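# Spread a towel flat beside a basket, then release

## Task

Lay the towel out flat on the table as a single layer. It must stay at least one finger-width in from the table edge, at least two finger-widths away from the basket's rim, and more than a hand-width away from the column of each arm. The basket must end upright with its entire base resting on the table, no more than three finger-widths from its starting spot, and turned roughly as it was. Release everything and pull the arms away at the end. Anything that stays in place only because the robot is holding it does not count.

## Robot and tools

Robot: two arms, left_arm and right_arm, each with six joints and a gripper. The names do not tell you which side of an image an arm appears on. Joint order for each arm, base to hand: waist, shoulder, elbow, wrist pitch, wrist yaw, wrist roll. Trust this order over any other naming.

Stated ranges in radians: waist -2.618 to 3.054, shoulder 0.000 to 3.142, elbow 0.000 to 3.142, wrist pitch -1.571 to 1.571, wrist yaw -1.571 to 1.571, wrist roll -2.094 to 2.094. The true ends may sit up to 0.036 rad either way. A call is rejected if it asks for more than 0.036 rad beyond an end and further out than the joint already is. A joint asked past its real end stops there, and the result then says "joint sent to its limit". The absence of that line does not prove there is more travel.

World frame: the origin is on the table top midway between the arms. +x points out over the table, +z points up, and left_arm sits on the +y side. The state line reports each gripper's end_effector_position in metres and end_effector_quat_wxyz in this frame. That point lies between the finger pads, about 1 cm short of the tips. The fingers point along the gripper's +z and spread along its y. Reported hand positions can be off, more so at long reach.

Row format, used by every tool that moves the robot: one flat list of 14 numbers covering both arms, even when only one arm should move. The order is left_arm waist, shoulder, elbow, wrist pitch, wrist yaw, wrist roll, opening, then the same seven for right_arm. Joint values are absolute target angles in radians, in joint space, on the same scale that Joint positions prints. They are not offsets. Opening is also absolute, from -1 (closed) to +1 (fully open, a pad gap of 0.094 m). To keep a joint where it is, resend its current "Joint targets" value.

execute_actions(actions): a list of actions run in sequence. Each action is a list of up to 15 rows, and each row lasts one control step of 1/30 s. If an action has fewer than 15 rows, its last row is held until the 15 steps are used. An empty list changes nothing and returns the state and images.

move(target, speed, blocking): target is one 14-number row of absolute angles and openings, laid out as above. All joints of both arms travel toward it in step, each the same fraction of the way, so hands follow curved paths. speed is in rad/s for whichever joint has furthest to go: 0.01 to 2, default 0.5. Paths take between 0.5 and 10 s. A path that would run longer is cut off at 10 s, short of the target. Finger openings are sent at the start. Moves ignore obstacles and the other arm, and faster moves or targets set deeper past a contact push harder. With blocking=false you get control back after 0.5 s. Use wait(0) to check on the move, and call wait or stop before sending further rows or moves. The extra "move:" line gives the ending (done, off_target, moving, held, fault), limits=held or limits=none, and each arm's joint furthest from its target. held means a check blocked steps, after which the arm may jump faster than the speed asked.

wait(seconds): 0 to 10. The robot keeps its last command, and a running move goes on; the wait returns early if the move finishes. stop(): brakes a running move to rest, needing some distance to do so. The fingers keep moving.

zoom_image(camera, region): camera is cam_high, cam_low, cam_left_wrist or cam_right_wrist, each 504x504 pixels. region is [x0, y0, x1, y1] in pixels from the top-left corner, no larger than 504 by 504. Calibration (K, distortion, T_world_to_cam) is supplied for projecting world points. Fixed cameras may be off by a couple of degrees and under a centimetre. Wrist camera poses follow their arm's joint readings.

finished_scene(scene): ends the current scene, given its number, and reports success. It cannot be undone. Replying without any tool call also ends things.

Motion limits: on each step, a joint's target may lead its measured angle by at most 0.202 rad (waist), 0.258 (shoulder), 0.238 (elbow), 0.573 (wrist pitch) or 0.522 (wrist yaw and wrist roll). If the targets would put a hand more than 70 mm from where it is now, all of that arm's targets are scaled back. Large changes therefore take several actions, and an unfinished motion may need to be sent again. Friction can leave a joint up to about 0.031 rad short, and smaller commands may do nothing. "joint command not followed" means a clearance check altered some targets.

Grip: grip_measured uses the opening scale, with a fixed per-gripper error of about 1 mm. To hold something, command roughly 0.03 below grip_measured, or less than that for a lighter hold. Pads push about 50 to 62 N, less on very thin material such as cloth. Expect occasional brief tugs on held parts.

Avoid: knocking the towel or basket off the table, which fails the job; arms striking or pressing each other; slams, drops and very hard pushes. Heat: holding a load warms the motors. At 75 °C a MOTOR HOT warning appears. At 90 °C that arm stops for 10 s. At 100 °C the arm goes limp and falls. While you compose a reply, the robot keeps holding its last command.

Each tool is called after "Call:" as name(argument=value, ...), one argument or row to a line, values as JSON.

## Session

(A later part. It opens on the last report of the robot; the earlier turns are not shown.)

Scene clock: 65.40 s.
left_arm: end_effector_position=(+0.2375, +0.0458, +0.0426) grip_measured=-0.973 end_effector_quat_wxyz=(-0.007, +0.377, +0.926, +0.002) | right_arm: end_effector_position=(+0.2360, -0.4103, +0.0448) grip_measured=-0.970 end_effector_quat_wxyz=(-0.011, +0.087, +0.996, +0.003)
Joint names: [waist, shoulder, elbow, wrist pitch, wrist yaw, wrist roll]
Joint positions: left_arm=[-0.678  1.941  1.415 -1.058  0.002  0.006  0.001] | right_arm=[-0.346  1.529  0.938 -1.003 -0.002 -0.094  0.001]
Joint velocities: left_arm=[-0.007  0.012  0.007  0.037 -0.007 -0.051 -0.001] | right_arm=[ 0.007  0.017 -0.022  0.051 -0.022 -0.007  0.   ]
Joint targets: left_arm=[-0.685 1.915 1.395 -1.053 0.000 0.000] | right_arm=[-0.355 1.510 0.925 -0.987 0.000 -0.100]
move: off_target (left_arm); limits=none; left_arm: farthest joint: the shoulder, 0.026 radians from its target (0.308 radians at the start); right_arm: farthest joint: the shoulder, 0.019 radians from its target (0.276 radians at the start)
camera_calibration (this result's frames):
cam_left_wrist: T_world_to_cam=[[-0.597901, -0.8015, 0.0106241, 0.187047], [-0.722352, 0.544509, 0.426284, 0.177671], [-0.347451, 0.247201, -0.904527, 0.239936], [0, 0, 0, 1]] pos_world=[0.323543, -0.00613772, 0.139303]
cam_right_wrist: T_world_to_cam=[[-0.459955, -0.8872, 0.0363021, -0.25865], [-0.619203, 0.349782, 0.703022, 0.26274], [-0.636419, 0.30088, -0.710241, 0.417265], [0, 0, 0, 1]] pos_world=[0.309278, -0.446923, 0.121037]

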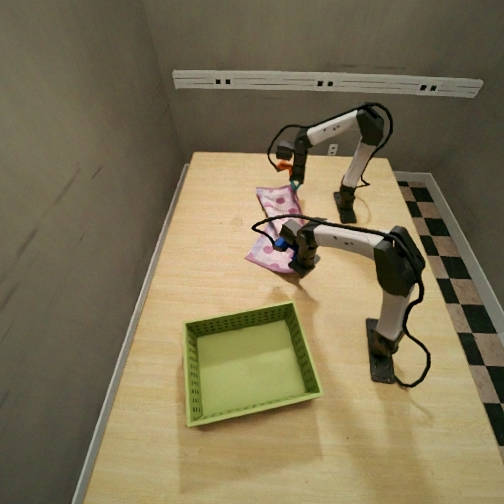

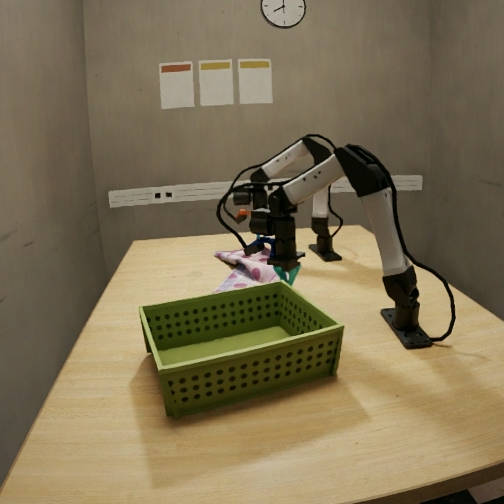

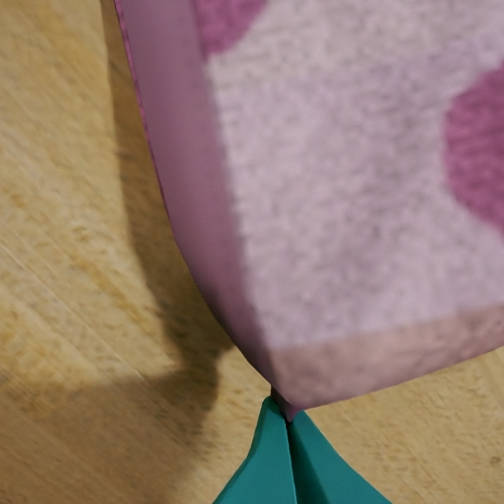

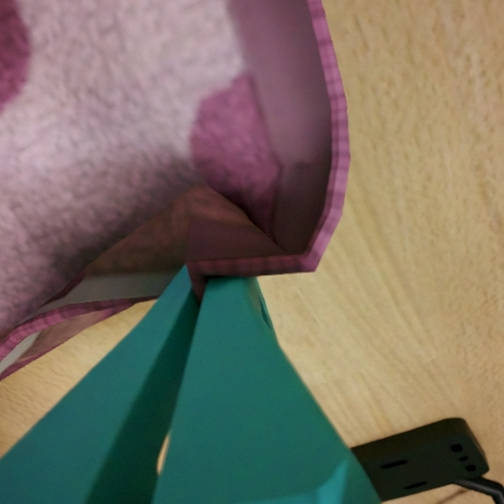

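Call:
move(
  target=[-0.745,1.83,1.285,-1.03,0,-0.05,-1,-0.50,1.44,0.85,-0.98,0,0.1,-1],
  speed=0.2,
)

Call:
execute_actions(
  actions=[
    [[-0.745,1.83,1.285,-1.03,0,-0.05,-0.6,-0.50,1.44,0.85,-0.98,0,0.1,-0.6]],
  ],
)

Call:
move(
  target=[-0.7,1.0,0.9,-1.3,0,0,-0.6,-0.8,1.0,0.9,-1.3,0,0,-0.6],
  speed=0.7,
)

Call:
zoom_image(
  camera="cam_high",
  region=[190,150,390,330],
)

Scene clock: 72.53 s.
left_arm: end_effector_position=(+0.2094, +0.0418, +0.0459) grip_measured=-0.973 end_effector_quat_wxyz=(+0.004, +0.384, +0.923, -0.007) | right_arm: end_effector_position=(+0.2072, -0.4328, +0.0423) grip_measured=-0.970 end_effector_quat_wxyz=(-0.012, +0.249, +0.968, +0.009)
Joint names: [waist, shoulder, elbow, wrist pitch, wrist yaw, wrist roll]
Joint positions: left_arm=[-0.741  1.853  1.31  -1.015  0.008 -0.043  0.001] | right_arm=[-0.489  1.458  0.862 -1.002 -0.014  0.092  0.001]
Joint velocities: left_arm=[-0.002 -0.012  0.012 -0.022  0.007  0.022 -0.001] | right_arm=[-0.007 -0.007 -0.007 -0.081 -0.051 -0.051 -0.001]
Joint targets: left_arm=[-0.745 1.830 1.285 -1.030 -0.000 -0.050] | right_arm=[-0.500 1.440 0.850 -0.980 -0.000 0.100]
move: off_target (left_arm, right_arm); limits=none; left_arm: farthest joint: the elbow, 0.025 radians from its target (0.130 radians at the start); right_arm: farthest joint: the wrist pitch, 0.022 radians from its target (0.022 radians at the start)
camera_calibration (this result's frames):
cam_left_wrist: T_world_to_cam=[[-0.609359, -0.792608, 0.0213162, 0.168519], [-0.720036, 0.564422, 0.403703, 0.157824], [-0.332009, 0.230651, -0.914642, 0.23214], [0, 0, 0, 1]] pos_world=[0.2934, -0.0090534, 0.145019]
cam_right_wrist: T_world_to_cam=[[-0.721979, -0.691259, 0.030112, -0.152354], [-0.472659, 0.524512, 0.708153, 0.29954], [-0.505311, 0.497039, -0.705417, 0.461425], [0, 0, 0, 1]] pos_world=[0.264747, -0.491775, 0.117965]

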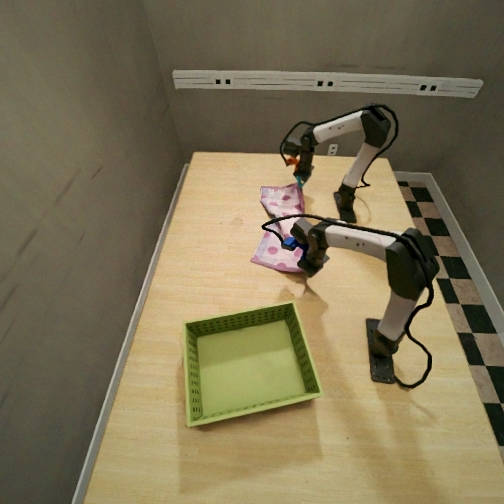

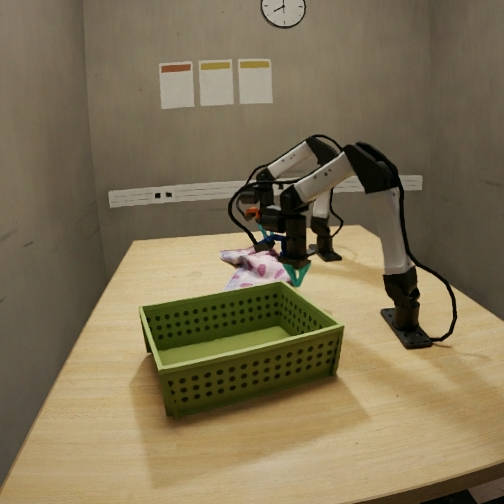

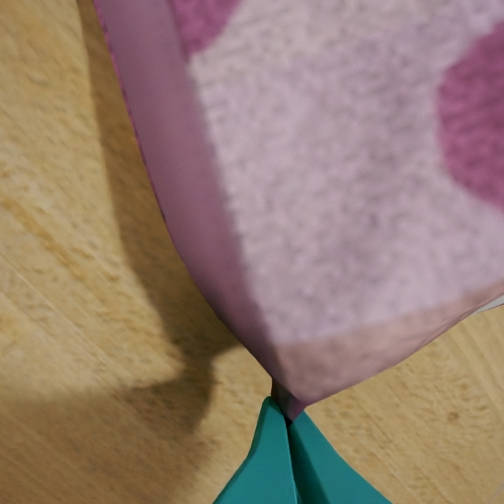

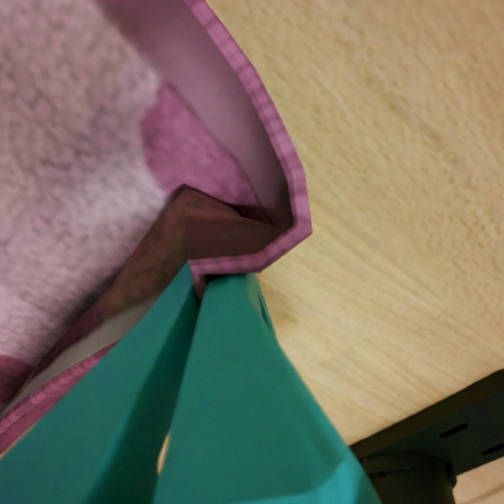

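Scene clock: 73.03 s.
left_arm: end_effector_position=(+0.2087, +0.0429, +0.0459) grip_measured=-0.602 end_effector_quat_wxyz=(+0.002, +0.383, +0.924, -0.005) | right_arm: end_effector_position=(+0.2088, -0.4349, +0.0423) grip_measured=-0.601 end_effector_quat_wxyz=(-0.007, +0.252, +0.968, +0.007)
Joint names: [waist, shoulder, elbow, wrist pitch, wrist yaw, wrist roll]
Joint positions: left_arm=[-0.741  1.853  1.31  -1.02   0.007 -0.045  0.019] | right_arm=[-0.492  1.458  0.862 -0.992 -0.011  0.094  0.019]
Joint velocities: left_arm=[-0.002  0.032 -0.002 -0.095  0.007  0.007 -0.001] | right_arm=[ 0.002 -0.012 -0.017  0.022  0.022 -0.081  0.   ]
Joint targets: left_arm=[-0.745 1.830 1.285 -1.030 0.000 -0.050] | right_arm=[-0.500 1.440 0.850 -0.980 0.000 0.100]
camera_calibration (this result's frames):
cam_left_wrist: T_world_to_cam=[[-0.607783, -0.793878, 0.0188959, 0.168843], [-0.720103, 0.56102, 0.4083, 0.156634], [-0.334741, 0.234551, -0.912652, 0.231943], [0, 0, 0, 1]] pos_world=[0.293053, -0.00823647, 0.144539]
cam_right_wrist: T_world_to_cam=[[-0.725566, -0.687514, 0.0296442, -0.150222], [-0.475234, 0.531761, 0.700987, 0.305454], [-0.497702, 0.494524, -0.712558, 0.460881], [0, 0, 0, 1]] pos_world=[0.265547, -0.493625, 0.118738]

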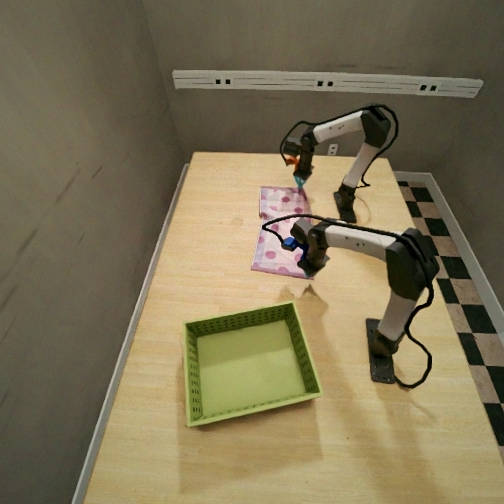

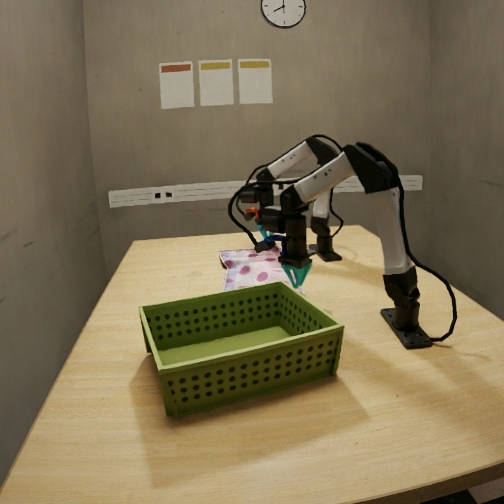

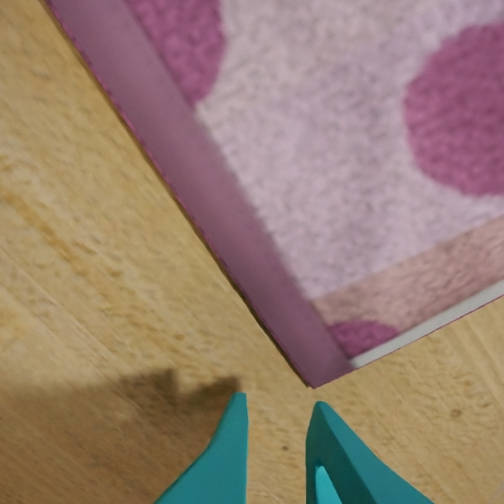

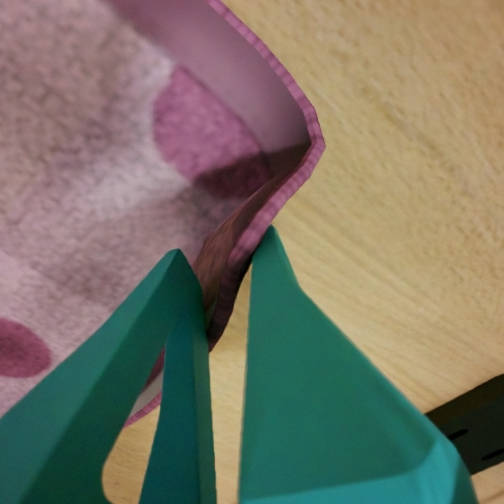

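Scene clock: 74.90 s.
left_arm: end_effector_position=(+0.1044, +0.1652, +0.1326) grip_measured=-0.602 end_effector_quat_wxyz=(+0.083, +0.386, +0.918, -0.039) | right_arm: end_effector_position=(+0.1313, -0.4548, +0.1217) grip_measured=-0.601 end_effector_quat_wxyz=(+0.070, +0.351, +0.933, -0.021)
Joint names: [waist, shoulder, elbow, wrist pitch, wrist yaw, wrist roll]
Joint positions: left_arm=[-0.71   1.017  0.921 -1.291  0.007 -0.005  0.019] | right_arm=[-0.791  1.013  0.882 -1.294 -0.009  0.006  0.019]
Joint velocities: left_arm=[ 0.012 -0.002 -0.007  0.022 -0.022  0.022  0.   ] | right_arm=[ 0.007  0.022 -0.027 -0.007 -0.037  0.007 -0.   ]
Joint targets: left_arm=[-0.700 1.000 0.900 -1.300 -0.000 -0.000] | right_arm=[-0.800 1.000 0.900 -1.300 0.000 -0.000]
move: off_target (left_arm); limits=none; left_arm: farthest joint: the elbow, 0.021 radians from its target (0.410 radians at the start); right_arm: farthest joint: the elbow, 0.018 radians from its target (0.038 radians at the start)
camera_calibration (this result's frames):
cam_left_wrist: T_world_to_cam=[[-0.618752, -0.784465, 0.0419675, 0.197427], [-0.755364, 0.608774, 0.242527, -0.00468842], [-0.215802, 0.118363, -0.969237, 0.261753], [0, 0, 0, 1]] pos_world=[0.175104, 0.126747, 0.246552]
cam_right_wrist: T_world_to_cam=[[-0.854417, -0.519193, -0.0202568, -0.122973], [-0.432239, 0.688603, 0.582233, 0.303729], [-0.288343, 0.506225, -0.81277, 0.47879], [0, 0, 0, 1]] pos_world=[0.164269, -0.515371, 0.209814]

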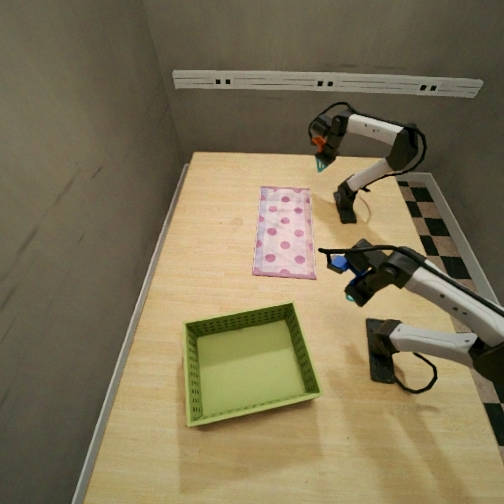

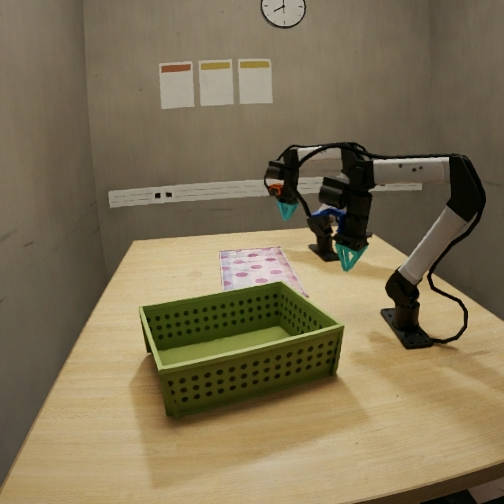

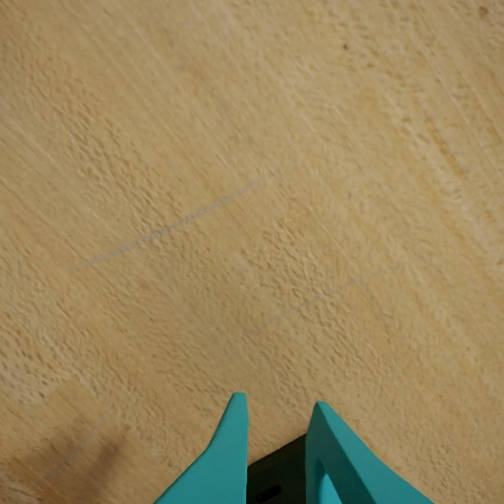

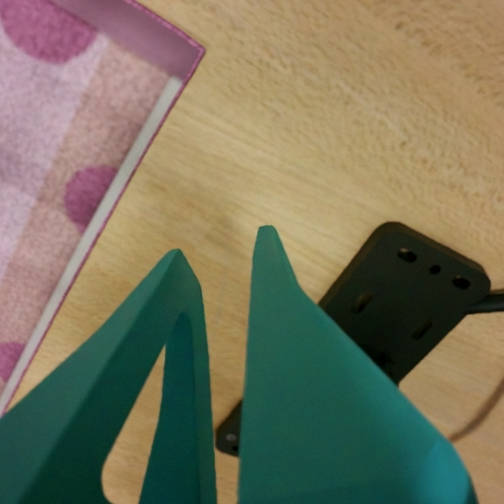

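Region (190, 150, 390, 330) of cam_high's 504x504 image, scaled by 2.520, with more detail than that image has; it fills the top 454 rows of this view, and the rest is white.

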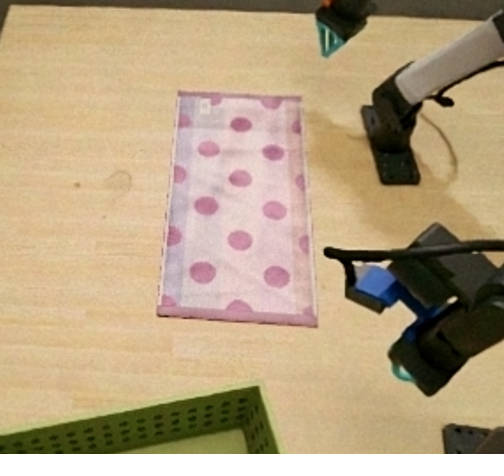

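Call:
finished_scene(
  scene=2,
)

The scene is finished: the task was done.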